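# Crack egg into white bowl, shells to green bowl

## Task

Break the egg open so its contents (a single firm yolk, no white) end up in the white bowl, and place both halves of the shell in the dark green waste bowl. At the end both bowls must stand upright, everything in them must be at rest, and nothing may depend on the robot to stay in place. The shell splits around its middle when struck or pressed firmly there (by a fingertip, the table or similar). Before the halves are separated, pressing like that nearer an end, or much harder anywhere, crushes the egg and fails the task. Once it has split, the halves can be pulled apart. Nothing may go off the table. Finish by releasing everything and moving the hand away.

## Robot and tools

ROBOT. One arm with six joints (shoulder pan, shoulder lift, elbow, wrist 1, wrist 2, wrist 3) carries a five-finger right hand. Everything is steered through the hand point, which sits 0.05 m in front of the palm where the index pad meets the thumb tip in a pinch. Its axes: +z runs along straightened fingers (which extend 0.06 to 0.07 m past it), +y points out of the palm, +x runs across the palm toward the little finger. A bracket on the little-finger side of the wrist sticks out 0.03 m beyond the point in +y and 0.11 m across the palm and can strike objects.

SCENE FRAME. Positions in results are in metres with the origin on the table top under the arm base, +z up, +y to the left when facing along +x. Orientation is given as a wxyz quaternion. Reported positions get less accurate at long reach.

ROW LAYOUT. Every command row has 14 numbers, each from -1 to 1, for the single arm: dx, dy, dz, rx, ry, rz, little, ring, middle, index, thumb_bend, thumb_turn, force_limit, speed. Six optional extra numbers (0 to 1) may follow: per-joint stiffness scales in joint order, which persist until changed.
- dx..rz are an offset, not a pose: measured from the hand point's measured pose at the start of that action (for a call's first action, the last pose a result reported), expressed in the hand point's own axes. 1.0 equals 0.6 m or 180 degrees; rx, ry, rz form one rotation vector. Each row in an action is offset from that same start, not from the previous row.
- The six finger numbers are absolute targets: +1 open/straight, -1 closed/curled. thumb_turn +1 puts the thumb beside the palm, -1 in front facing the fingers. A pinch is roughly index -0.22, thumb_bend -0.75, thumb_turn -0.57. A whole-hand wrap with the thumb turned fully in front suits objects 0.035 to 0.08 m wide; turn the thumb before reaching the object.
- force_limit maps -1..+1 to about 0..10 N at the fingertip (0..15 N for the two thumb motors); it only stops closing motion. speed maps -1..+1 to nearly zero..full (full travel 0.6 s). For a gentle squeeze, close at speed -0.9 or below.

TOOLS.
- execute_actions(actions): a list of actions; each action is up to 15 rows, one per 1/30 s step, the last row held for any remaining steps. An empty list just returns the current state and images. Per step the commanded pose is clipped to 100 mm and 16 degrees from the measured pose, so large offsets take several actions.
- move(target, speed, stop_force, blocking): target is one 14-number row as above (offset from the last reported pose). speed is in m/s, 0.002 to 0.5, default 0.25 (rotation up to twice that in rad/s). stop_force, 9 to 40 N, ends the path when the wrist sensor feels that much extra push along the direction of travel; use it only with slow, non-rotating moves, and omit it when backing off a surface. blocking=false returns after 0.5 s; then use wait or stop before sending more. Paths last 0.5 to 10 s.
- wait(seconds): 0 to 10, lets time pass while the last command is held.
- stop(): brakes a running move.
- zoom_image(camera, region): camera is cam_head_left, cam_head_right or cam_wrist; region is [x0, y0, x1, y1] in pixels, at most 504 by 504.
- show_instructions(): shows the reference pages.
- finished_scene(scene): ends scene 1 or 2 irreversibly and reports success.

CAMERAS. Images arrive as cam_head_left (896x504), cam_head_right, cam_high, cam_low (all 896x504) and cam_wrist (504x504 fisheye).

READING RESULTS. The state line gives end_effector_position, end_effector_quat_wxyz and velocities. "Hand target" is where the controller is currently driving. hand_measured, hand_stopped_by (moving, target, force, stalled, fault) and hand_load_n list six values in the motor order above; a grip that is lost shows as loads dropping near zero. "Wrist force" and "Wrist torque" are in the hand's own axes, carry a few newtons of offset and noise, and saturate near 50 N. A move line reports how it ended (done, contact, held, off_target, moving, fault) and limits such as paced or held. "pose unreachable" means the clearance check altered the command. MOTOR HOT warns from 70 °C; at 85 °C the arm is braked.

CAUTIONS. The arm is stiff: pushing even slightly past a firm contact can trigger a fault. A joint torque over its limit (138 N m for the first three, 25.7 N m for the wrist joints) or any outside force of 150 N halts the arm for 10 s and skips the rest of the call. Approach contacts slowly, ideally with stop_force. Tap or press the egg only at its middle and gently; ends or hard presses crush it. Do not drop, slam or knock anything off the table, keep bowls upright, and open the hand and withdraw before finishing.

Each tool is called after ">>>" as name(argument=value, ...), one argument or row to a line, values as JSON.

Reference images:

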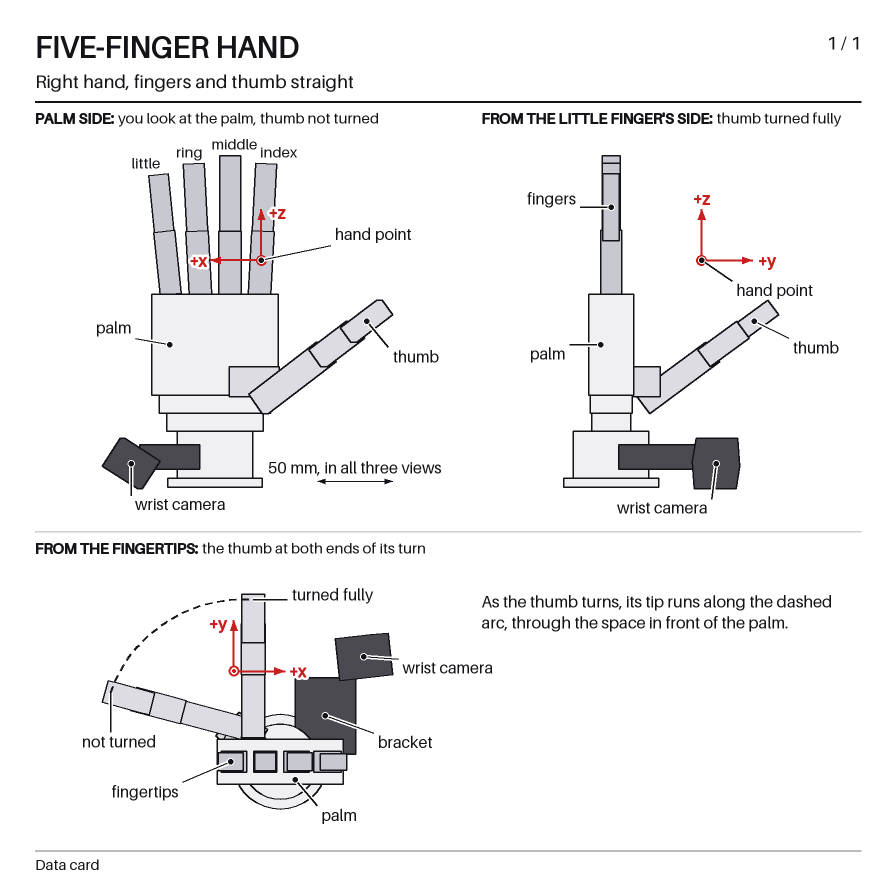

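## Session

>>> execute_actions(
  actions=[],
)

Scene clock: 0.00 s.
end_effector_position=(+0.3998, -0.2159, +0.3294) hand_measured=(+1.000, +1.000, +1.000, +1.000, +1.000, +1.000) hand_load_n=(+0.0, +0.0, +0.0, +0.0, +0.0, +0.0) hand_stopped_by=(target, target, target, target, target, target) hand_force_limit=0.00 hand_speed=-0.80 end_effector_quat_wxyz=(-0.464, -0.500, +0.628, -0.376) end_effector_velocity=(-0.000, +0.000, +0.000) end_effector_angular_velocity=(+0.000, +0.001, +0.000)
Joint positions: [-0.237 -0.991  1.646  0.533  2.678 -3.372]
Joint velocities: [ 0.    -0.     0.001  0.    -0.    -0.   ]
Wrist force (N, on the end effector, along its own x y z axes, offset not removed): no reading
Wrist torque (N m, same axes, about the end effector's origin, offset not removed): no reading
Hand target: +0.400, -0.216, +0.329; -0.464, -0.500, +0.628, -0.376
Joint stiffness scale: [1. 1. 1. 1. 1. 1.]

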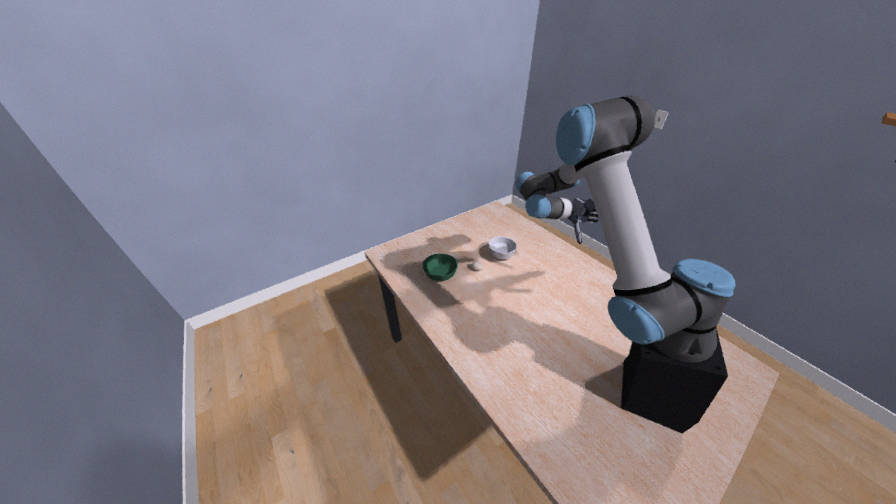

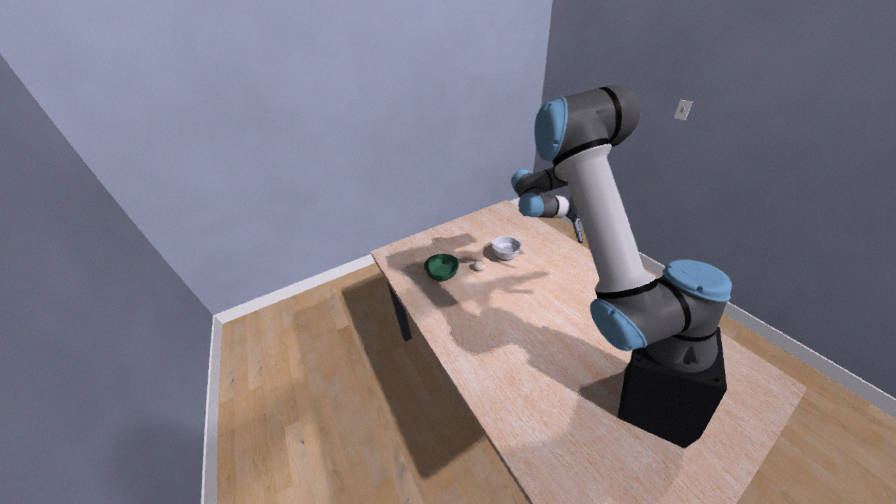

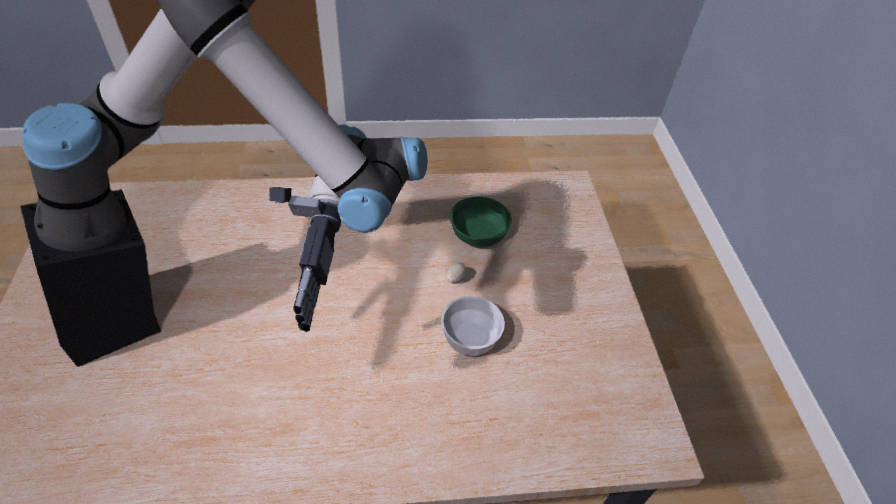

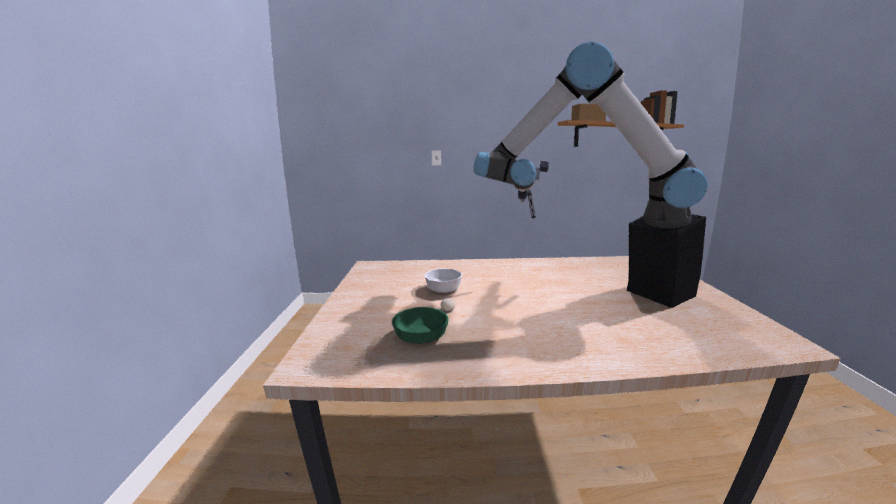

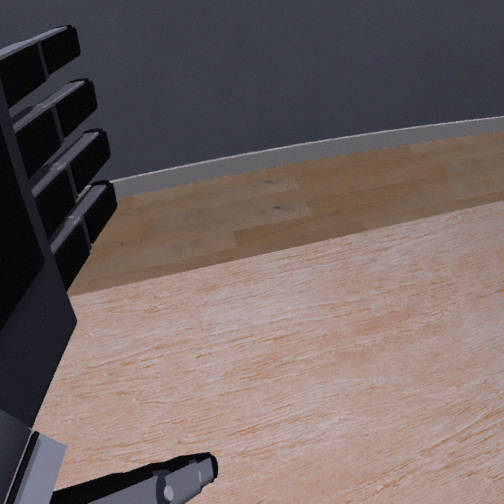

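>>> zoom_image(
  camera="cam_high",
  region=[400, 180, 560, 370],
)

>>> zoom_image(
  camera="cam_low",
  region=[380, 255, 500, 355],
)

Region (400, 180, 560, 370) of cam_high's 896x504 image, scaled by 2.653, with more detail than that image has; it fills the left 424 columns of this view, and the rest is white.

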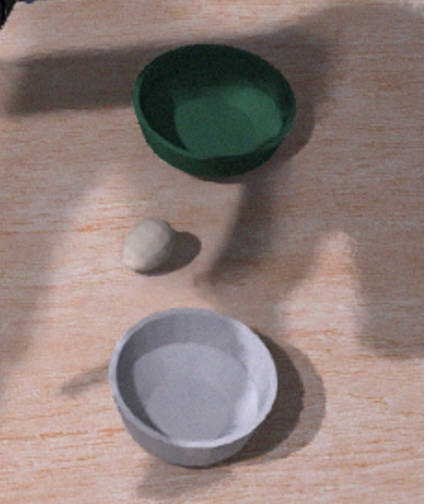

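Region (380, 255, 500, 355) of cam_low's 896x504 image, scaled by 4.200, with more detail than that image has.

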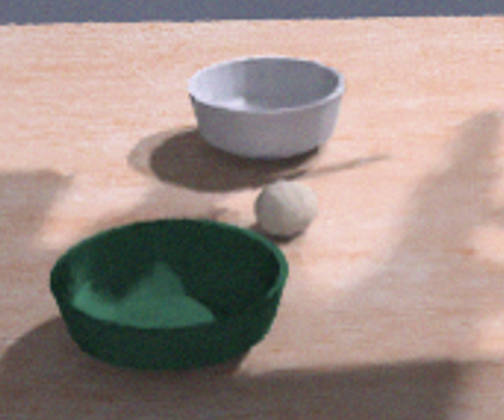

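>>> move(
  target=[-0.397,-0.427,-0.437,0.241,-0.333,0.26,1,1,1,1,1,-1,0,0.5],
  speed=0.3,
)

Scene clock: 4.87 s.
end_effector_position=(+0.7214, +0.0383, +0.1809) hand_measured=(+1.000, +1.000, +1.000, +1.000, +1.000, -1.000) hand_load_n=(+0.0, +0.0, +0.0, +0.0, +0.0, +0.0) hand_stopped_by=(target, target, target, target, target, target) hand_force_limit=0.00 hand_speed=0.50 end_effector_quat_wxyz=(+0.272, -0.464, +0.729, -0.422) end_effector_velocity=(+0.003, +0.001, -0.000) end_effector_angular_velocity=(+0.004, -0.011, +0.002)
Joint positions: [-0.014 -0.997  1.666 -0.282  1.791 -2.862]
Joint velocities: [ 0.     0.003  0.    -0.013 -0.003  0.005]
Wrist force (N, on the end effector, along its own x y z axes, offset not removed): [-0.9 -2.0 -1.5]
Wrist torque (N m, same axes, about the end effector's origin, offset not removed): [-0.37 0.03 -0.07]
Hand target: +0.721, +0.040, +0.179; +0.273, -0.465, +0.729, -0.421
Off the commanded pose: 0.003 m, 0 deg.
Joint stiffness scale: [1. 1. 1. 1. 1. 1.]
move: done
camera_calibration (this result's frames):
cam_wrist: T_world_to_cam=[[-0.438834, 0.252502, -0.862361, 0.45449], [-0.0420442, 0.952885, 0.300403, -0.0553855], [0.897584, 0.168085, -0.407542, -0.448542], [0, 0, 0, 1]] pos_world=[0.599722, 0.0134091, 0.225773]

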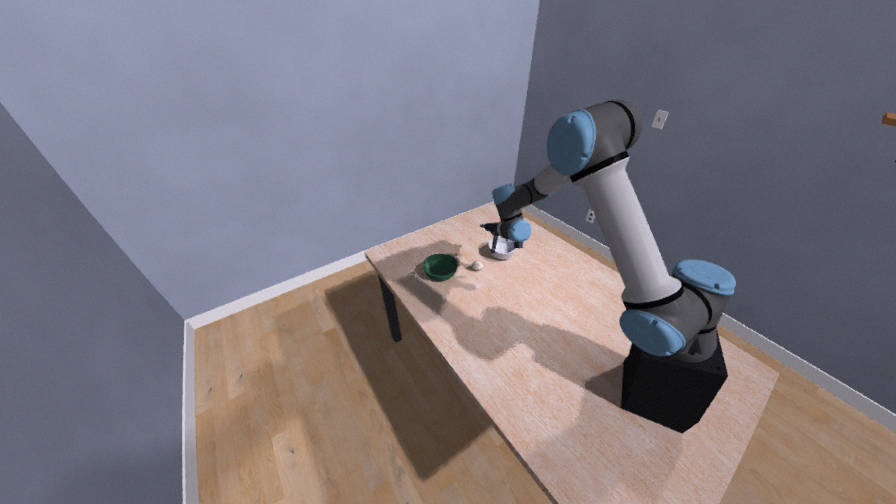

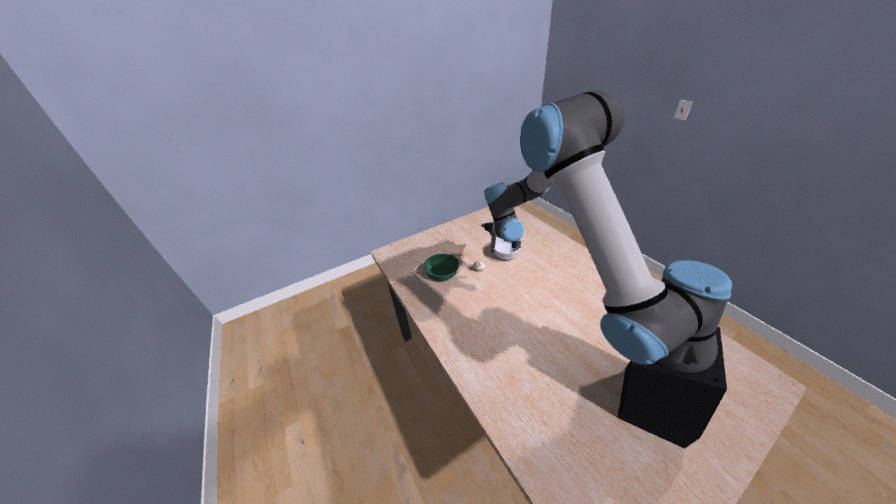

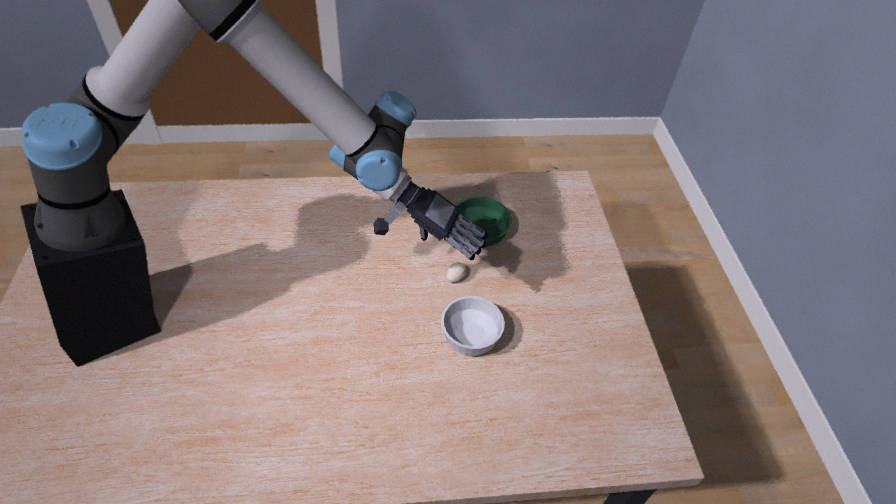

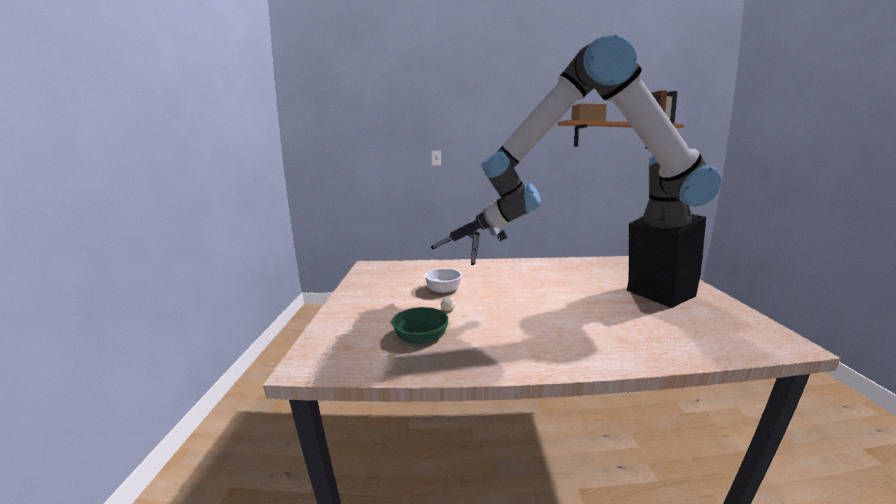

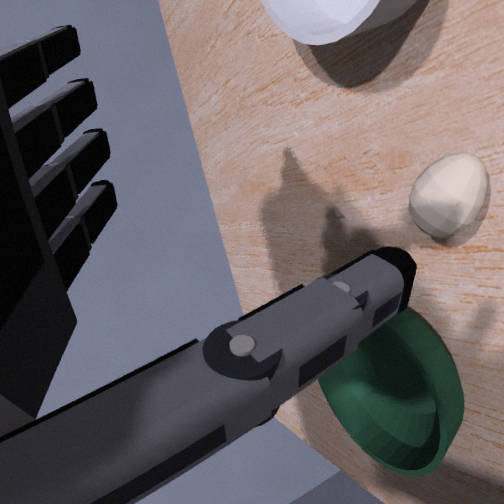

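>>> move(
  target=[-0.0605,0.105,0.0895,0,0.048,0.028,1,1,0.4,0.4,0,-1,0,0.5],
  speed=0.2,
)

>>> zoom_image(
  camera="cam_low",
  region=[390, 210, 530, 330],
)

>>> zoom_image(
  camera="cam_high",
  region=[370, 180, 530, 320],
)

Scene clock: 6.50 s.
end_effector_position=(+0.7501, +0.0640, +0.1005) hand_measured=(+1.000, +1.000, +0.400, +0.400, +0.000, -1.000) hand_load_n=(+0.0, +0.0, +0.0, +0.0, +0.0, +0.0) hand_stopped_by=(target, target, target, target, target, target) hand_force_limit=0.00 hand_speed=0.50 end_effector_quat_wxyz=(+0.236, -0.399, +0.767, -0.444) end_effector_velocity=(-0.001, -0.001, -0.004) end_effector_angular_velocity=(-0.001, +0.012, -0.020)
Joint positions: [ 0.11  -0.76   1.442 -0.222  2.044 -2.701]
Joint velocities: [ 0.004  0.013 -0.019  0.026  0.019  0.015]
Wrist force (N, on the end effector, along its own x y z axes, offset not removed): [0.2 -1.0 0.7]
Wrist torque (N m, same axes, about the end effector's origin, offset not removed): [-0.29 -0.34 0.04]
Hand target: +0.751, +0.065, +0.100; +0.235, -0.399, +0.767, -0.444
Off the commanded pose: 0.002 m, 0 deg.
Joint stiffness scale: [1. 1. 1. 1. 1. 1.]
move: done
camera_calibration (this result's frames):
cam_wrist: T_world_to_cam=[[-0.387907, 0.325864, -0.862172, 0.348369], [0.122079, 0.94534, 0.302372, -0.177385], [0.913578, 0.012039, -0.406485, -0.513535], [0, 0, 0, 1]] pos_world=[0.625944, 0.0603508, 0.145247]

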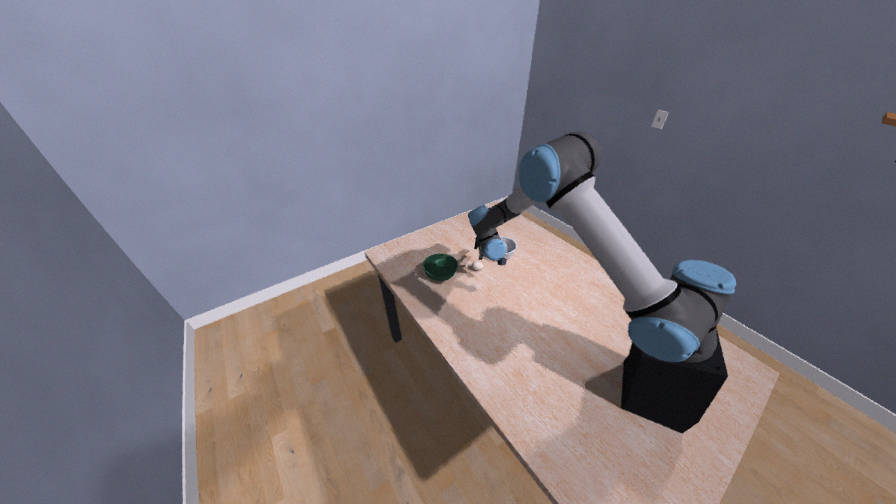

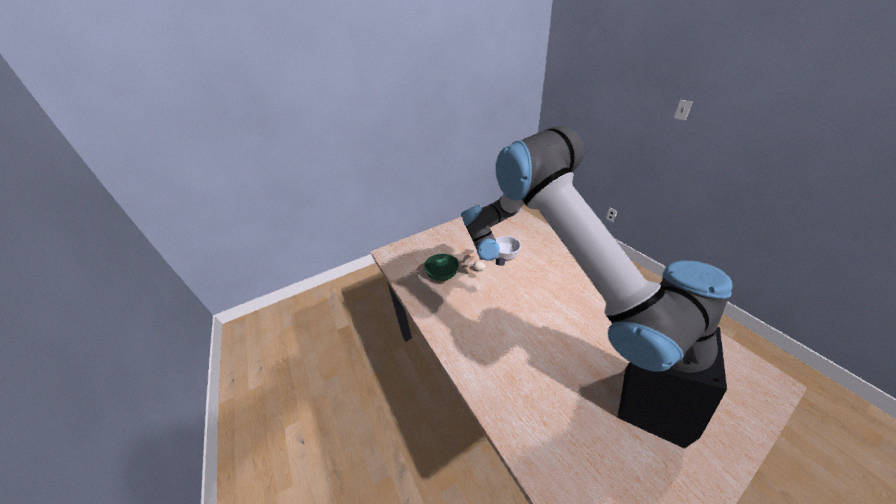

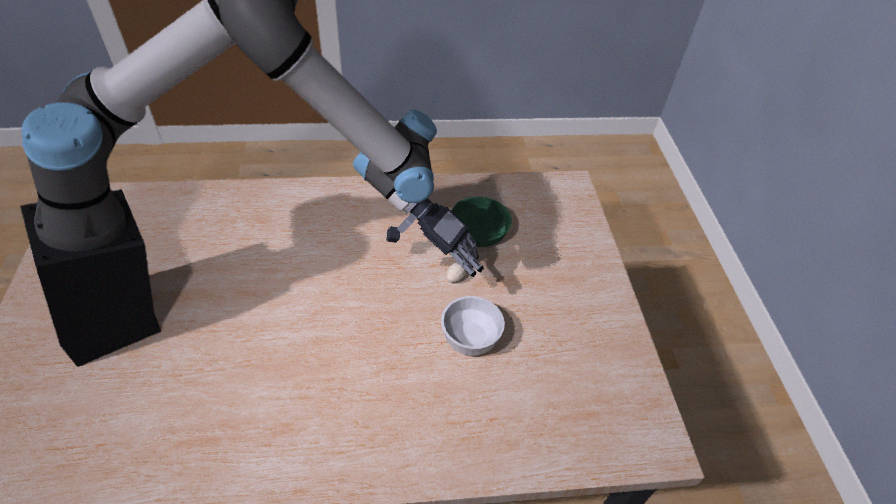

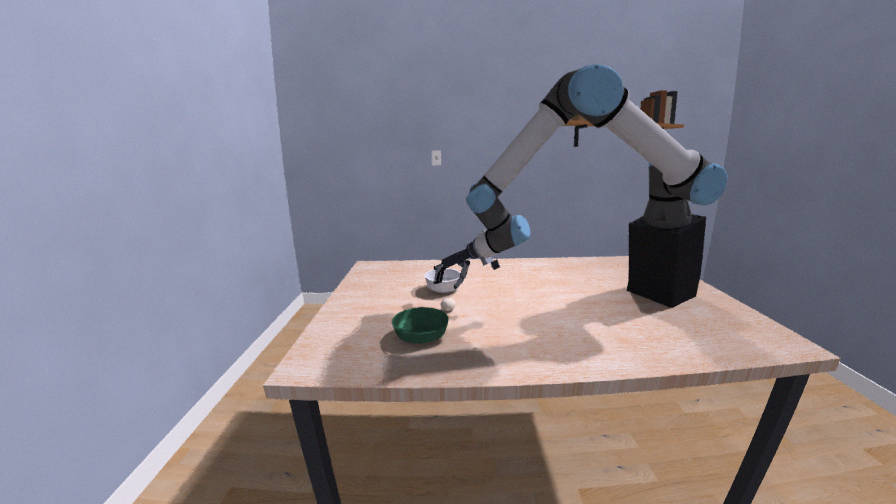

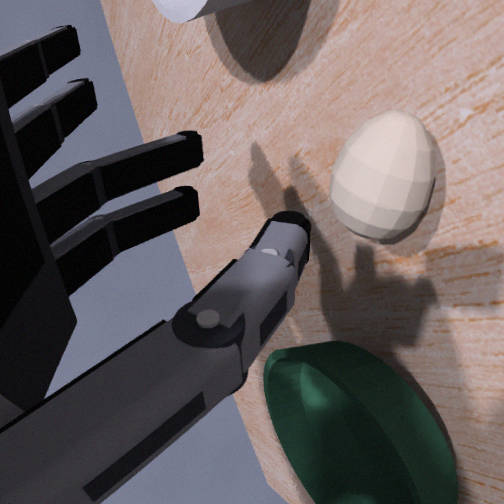

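Region (390, 210, 530, 330) of cam_low's 896x504 image, scaled by 3.600, with more detail than that image has; it fills the top 432 rows of this view, and the rest is white.

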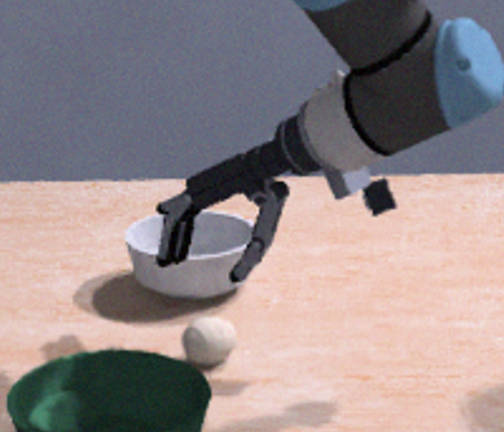

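Region (370, 180, 530, 320) of cam_high's 896x504 image, scaled by 3.150, with more detail than that image has; it fills the top 441 rows of this view, and the rest is white.

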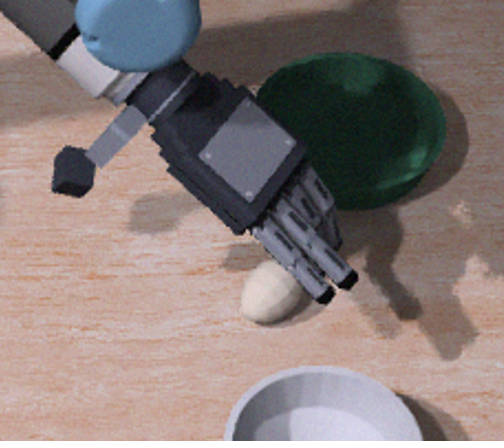

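>>> move(
  target=[0,0.099,0.049,0,0,0,1,1,0.4,0.4,0,-1,0,0.5],
  speed=0.06,
)

>>> zoom_image(
  camera="cam_low",
  region=[400, 250, 500, 330],
)

Scene clock: 8.40 s.
end_effector_position=(+0.7459, +0.0653, +0.0348) hand_measured=(+1.000, +1.000, +0.400, +0.400, +0.000, -1.000) hand_load_n=(+0.0, +0.0, +0.0, +0.0, +0.0, +0.0) hand_stopped_by=(target, target, target, target, target, target) hand_force_limit=0.00 hand_speed=0.50 end_effector_quat_wxyz=(+0.235, -0.399, +0.767, -0.443) end_effector_velocity=(+0.004, +0.000, +0.001) end_effector_angular_velocity=(+0.000, -0.010, +0.000)
Joint positions: [ 0.124 -0.638  1.405 -0.301  2.057 -2.694]
Joint velocities: [ 0.     0.002 -0.006 -0.005  0.001  0.001]
Wrist force (N, on the end effector, along its own x y z axes, offset not removed): [-2.6 -0.8 -0.2]
Wrist torque (N m, same axes, about the end effector's origin, offset not removed): [-0.12 0.14 -0.23]
Hand target: +0.747, +0.067, +0.034; +0.236, -0.399, +0.767, -0.444
Off the commanded pose: 0.002 m, 0 deg.
Joint stiffness scale: [1. 1. 1. 1. 1. 1.]
move: done
camera_calibration (this result's frames):
cam_wrist: T_world_to_cam=[[-0.389772, 0.32614, -0.861226, 0.291005], [0.123846, 0.945257, 0.301912, -0.159438], [0.912546, 0.011018, -0.408826, -0.535503], [0, 0, 0, 1]] pos_world=[0.621843, 0.0617014, 0.0798292]

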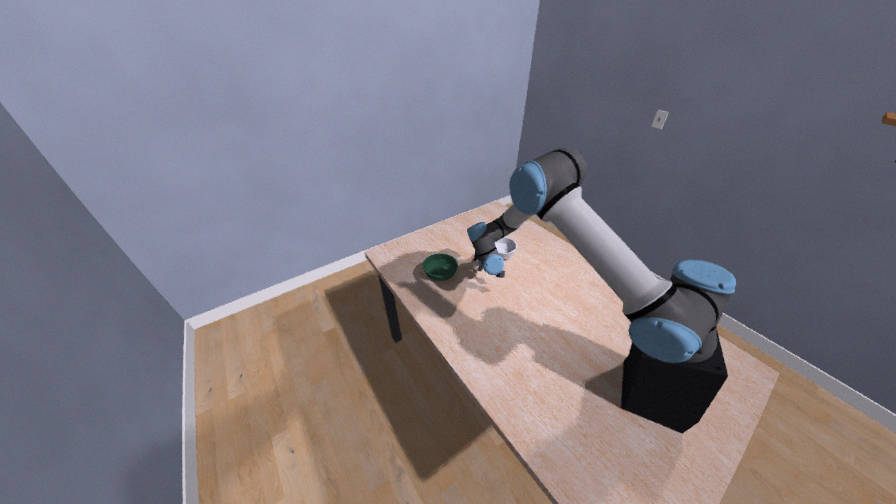

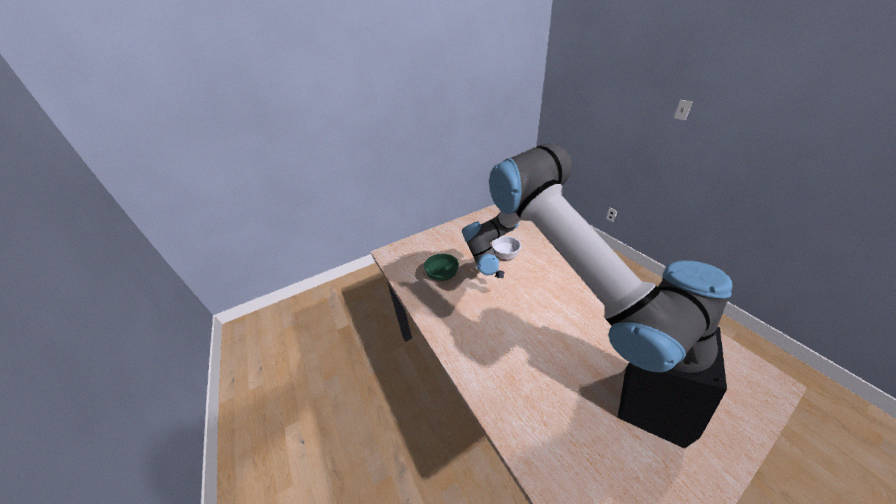

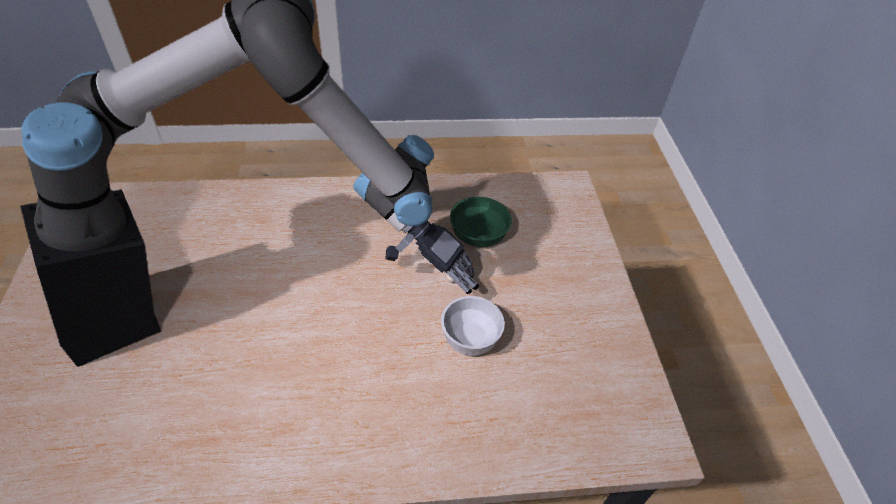

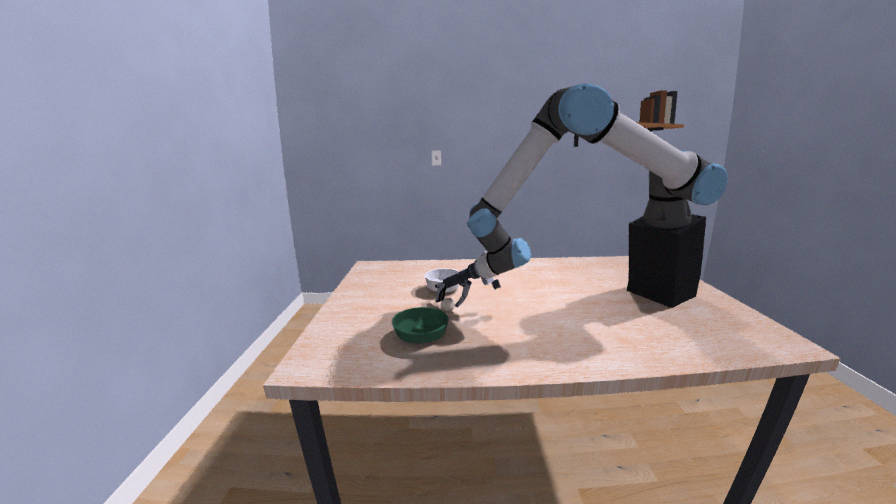

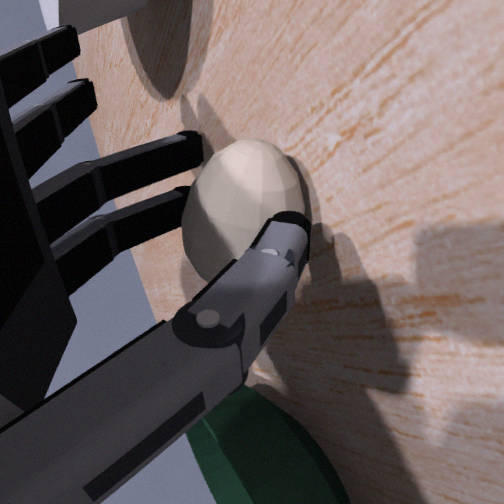

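Region (400, 250, 500, 330) of cam_low's 896x504 image, scaled by 5.040, with more detail than that image has; it fills the top 403 rows of this view, and the rest is white.

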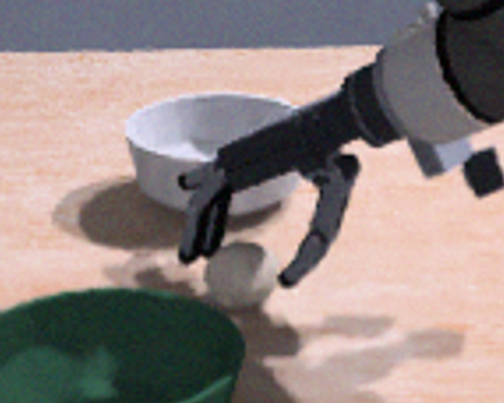

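>>> move(
  target=[0,0.009,0.005,0,0,0,1,1,0.4,0.4,0,-1,0,0.5],
  speed=0.03,
)

>>> move(
  target=[0,0,0,0,0,0,1,1,-0.4,-0.4,0,-1,-0.4,-0.8],
)

>>> zoom_image(
  camera="cam_low",
  region=[400, 250, 500, 330],
)

Scene clock: 9.37 s.
end_effector_position=(+0.7446, +0.0647, +0.0289) hand_measured=(+1.000, +1.000, +0.400, +0.400, +0.000, -1.000) hand_load_n=(+0.0, +0.0, +0.0, +0.0, +0.0, +0.0) hand_stopped_by=(target, target, target, target, target, target) hand_force_limit=0.00 hand_speed=0.50 end_effector_quat_wxyz=(+0.233, -0.400, +0.768, -0.443) end_effector_velocity=(+0.002, +0.000, -0.000) end_effector_angular_velocity=(+0.000, -0.004, +0.000)
Joint positions: [ 0.124 -0.628  1.402 -0.306  2.057 -2.694]
Joint velocities: [ 0.     0.002 -0.003 -0.003  0.     0.   ]
Wrist force (N, on the end effector, along its own x y z axes, offset not removed): [1.8 -2.1 0.0]
Wrist torque (N m, same axes, about the end effector's origin, offset not removed): [-0.40 -0.45 0.06]
Hand target: +0.746, +0.065, +0.029; +0.235, -0.399, +0.767, -0.443
Off the commanded pose: 0.002 m, 0 deg.
Joint stiffness scale: [1. 1. 1. 1. 1. 1.]
move: done
camera_calibration (this result's frames):
cam_wrist: T_world_to_cam=[[-0.391839, 0.326153, -0.860283, 0.287108], [0.124884, 0.945257, 0.301486, -0.157696], [0.911519, 0.0106981, -0.411119, -0.535804], [0, 0, 0, 1]] pos_world=[0.620589, 0.0611544, 0.0742577]

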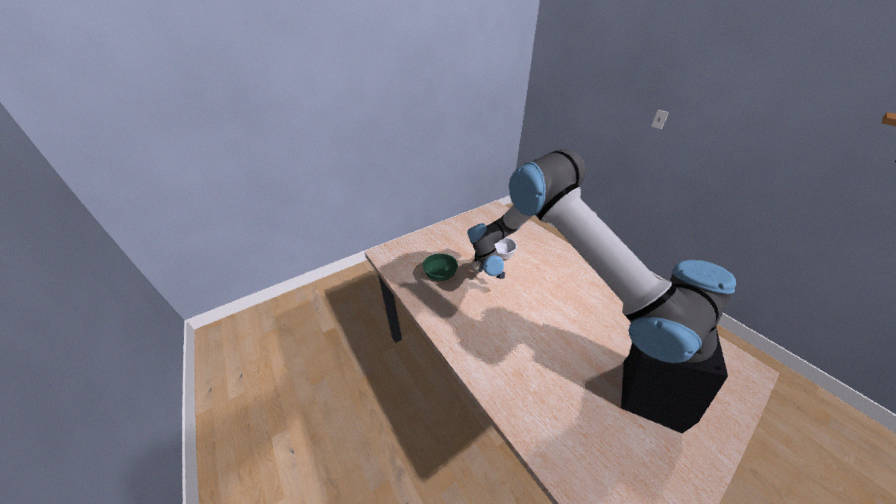

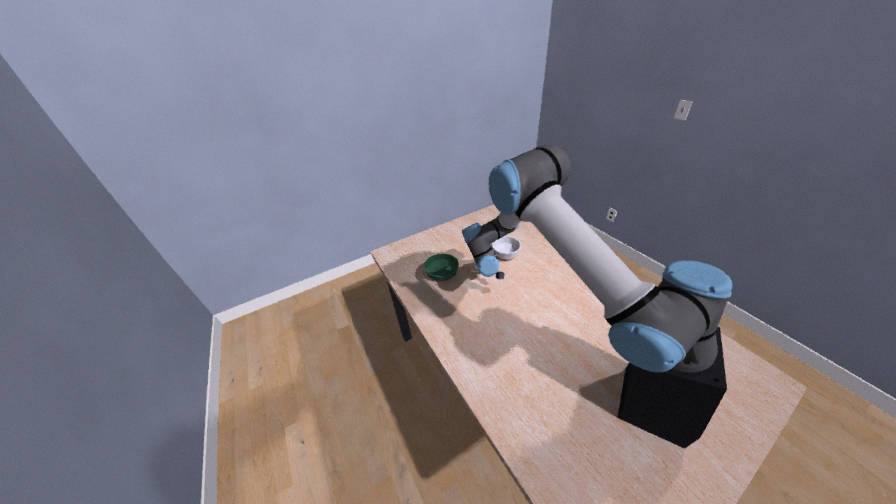

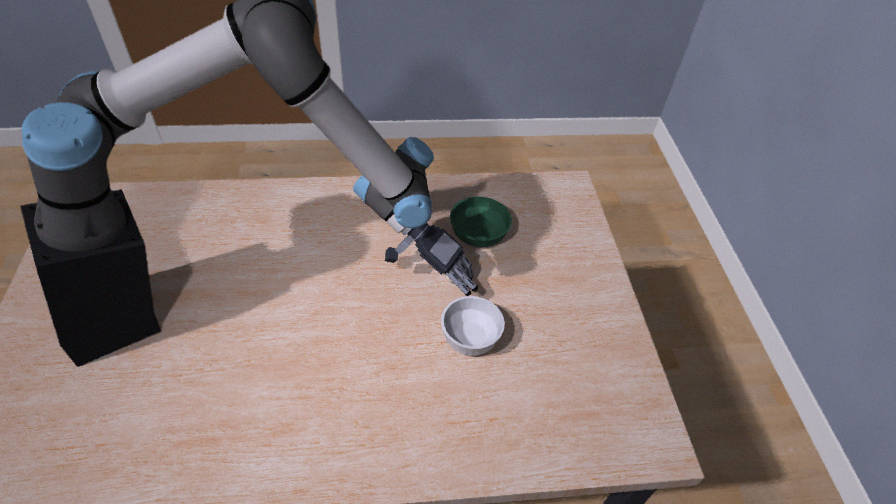

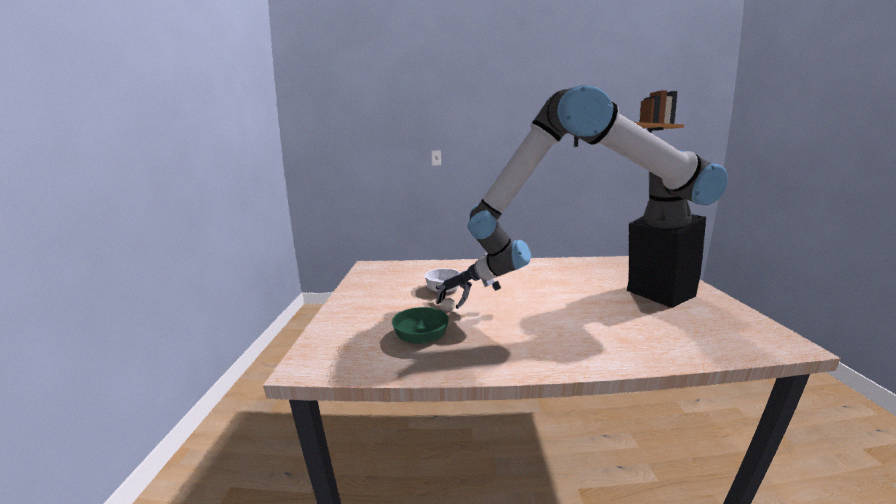

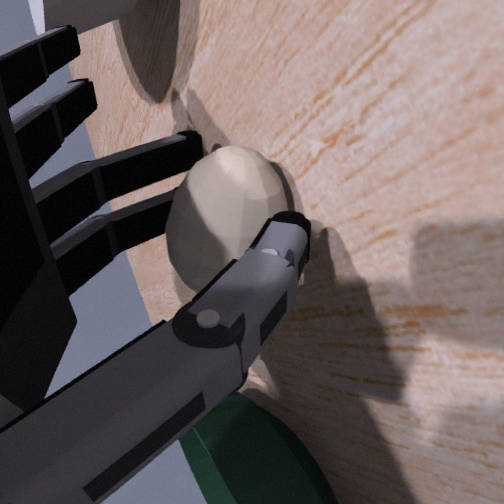

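Scene clock: 10.43 s.
end_effector_position=(+0.7447, +0.0647, +0.0290) hand_measured=(+1.000, +1.000, +0.136, +0.170, +0.002, -1.000) hand_load_n=(+0.0, +0.0, +3.5, +3.0, +5.0, +0.0) hand_stopped_by=(target, target, force, force, target, target) hand_force_limit=-0.40 hand_speed=-0.80 end_effector_quat_wxyz=(+0.234, -0.400, +0.768, -0.443) end_effector_velocity=(+0.002, +0.000, +0.001) end_effector_angular_velocity=(+0.000, -0.003, +0.001)
Joint positions: [ 0.124 -0.628  1.402 -0.306  2.057 -2.694]
Joint velocities: [ 0.    -0.001 -0.002 -0.    -0.    -0.   ]
Wrist force (N, on the end effector, along its own x y z axes, offset not removed): [-0.9 -3.7 0.8]
Wrist torque (N m, same axes, about the end effector's origin, offset not removed): [-0.43 -0.10 0.03]
Hand target: +0.745, +0.065, +0.029; +0.233, -0.400, +0.768, -0.443
Off the commanded pose: 0.000 m, 0 deg.
Joint stiffness scale: [1. 1. 1. 1. 1. 1.]
move: done
camera_calibration (this result's frames):
cam_wrist: T_world_to_cam=[[-0.391514, 0.326149, -0.860432, 0.28702], [0.124731, 0.945257, 0.301547, -0.157651], [0.911679, 0.0107373, -0.410762, -0.536021], [0, 0, 0, 1]] pos_world=[0.620716, 0.0611647, 0.0743231]

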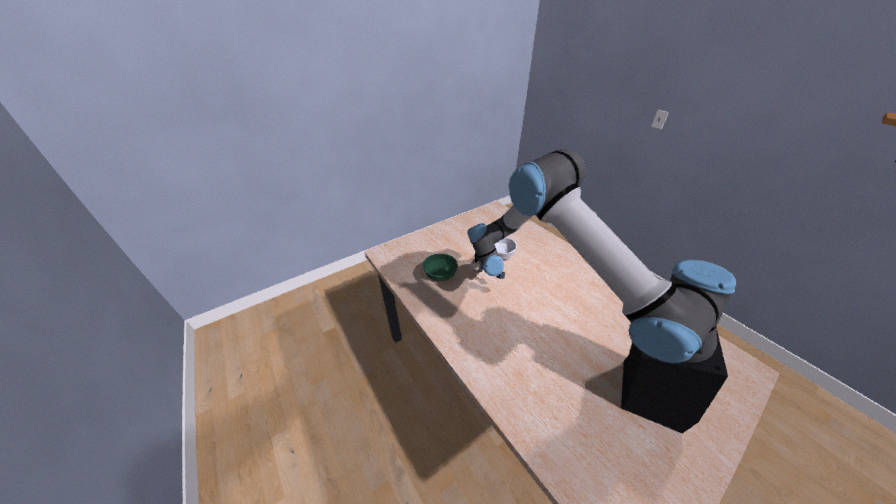

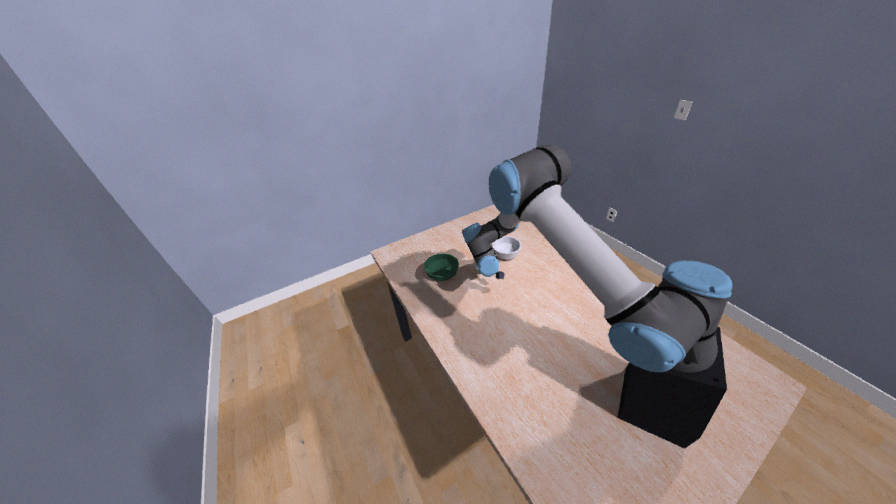

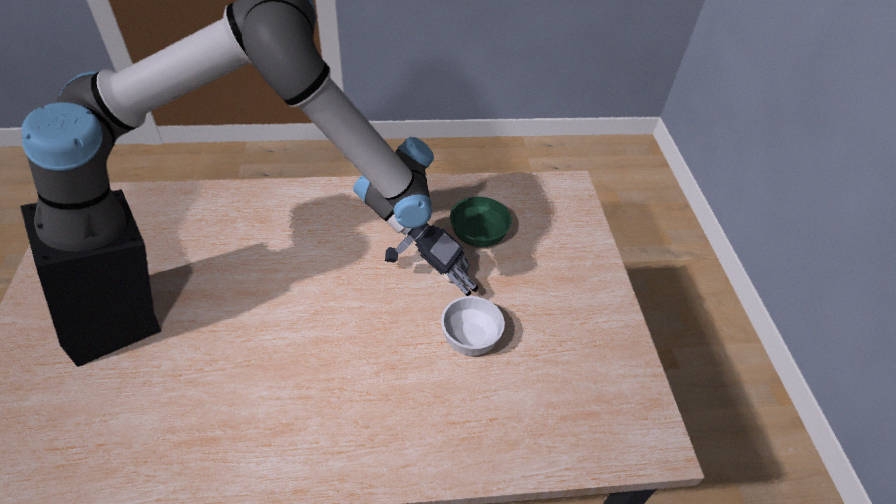

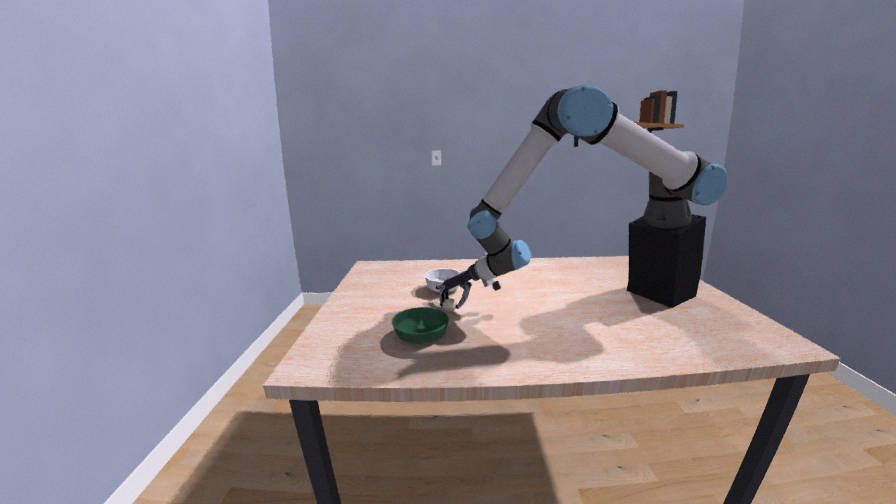

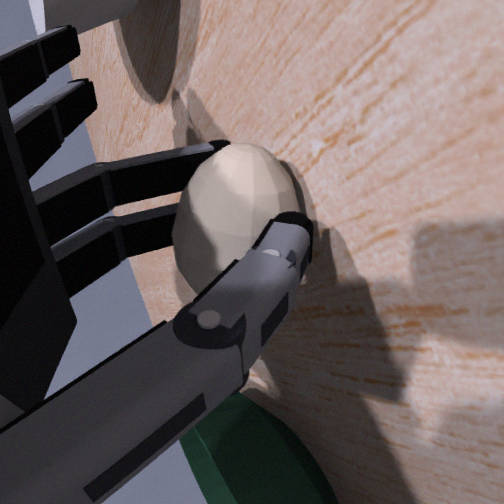

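Region (400, 250, 500, 330) of cam_low's 896x504 image, scaled by 5.040, with more detail than that image has; it fills the top 403 rows of this view, and the rest is white.

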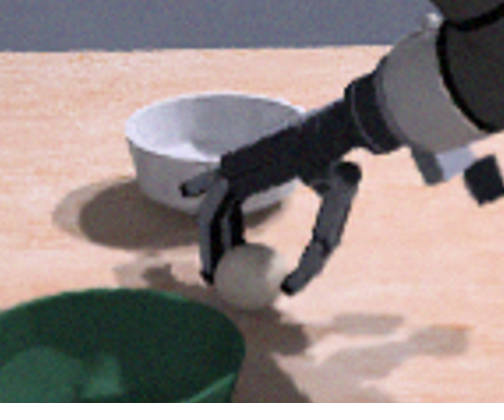

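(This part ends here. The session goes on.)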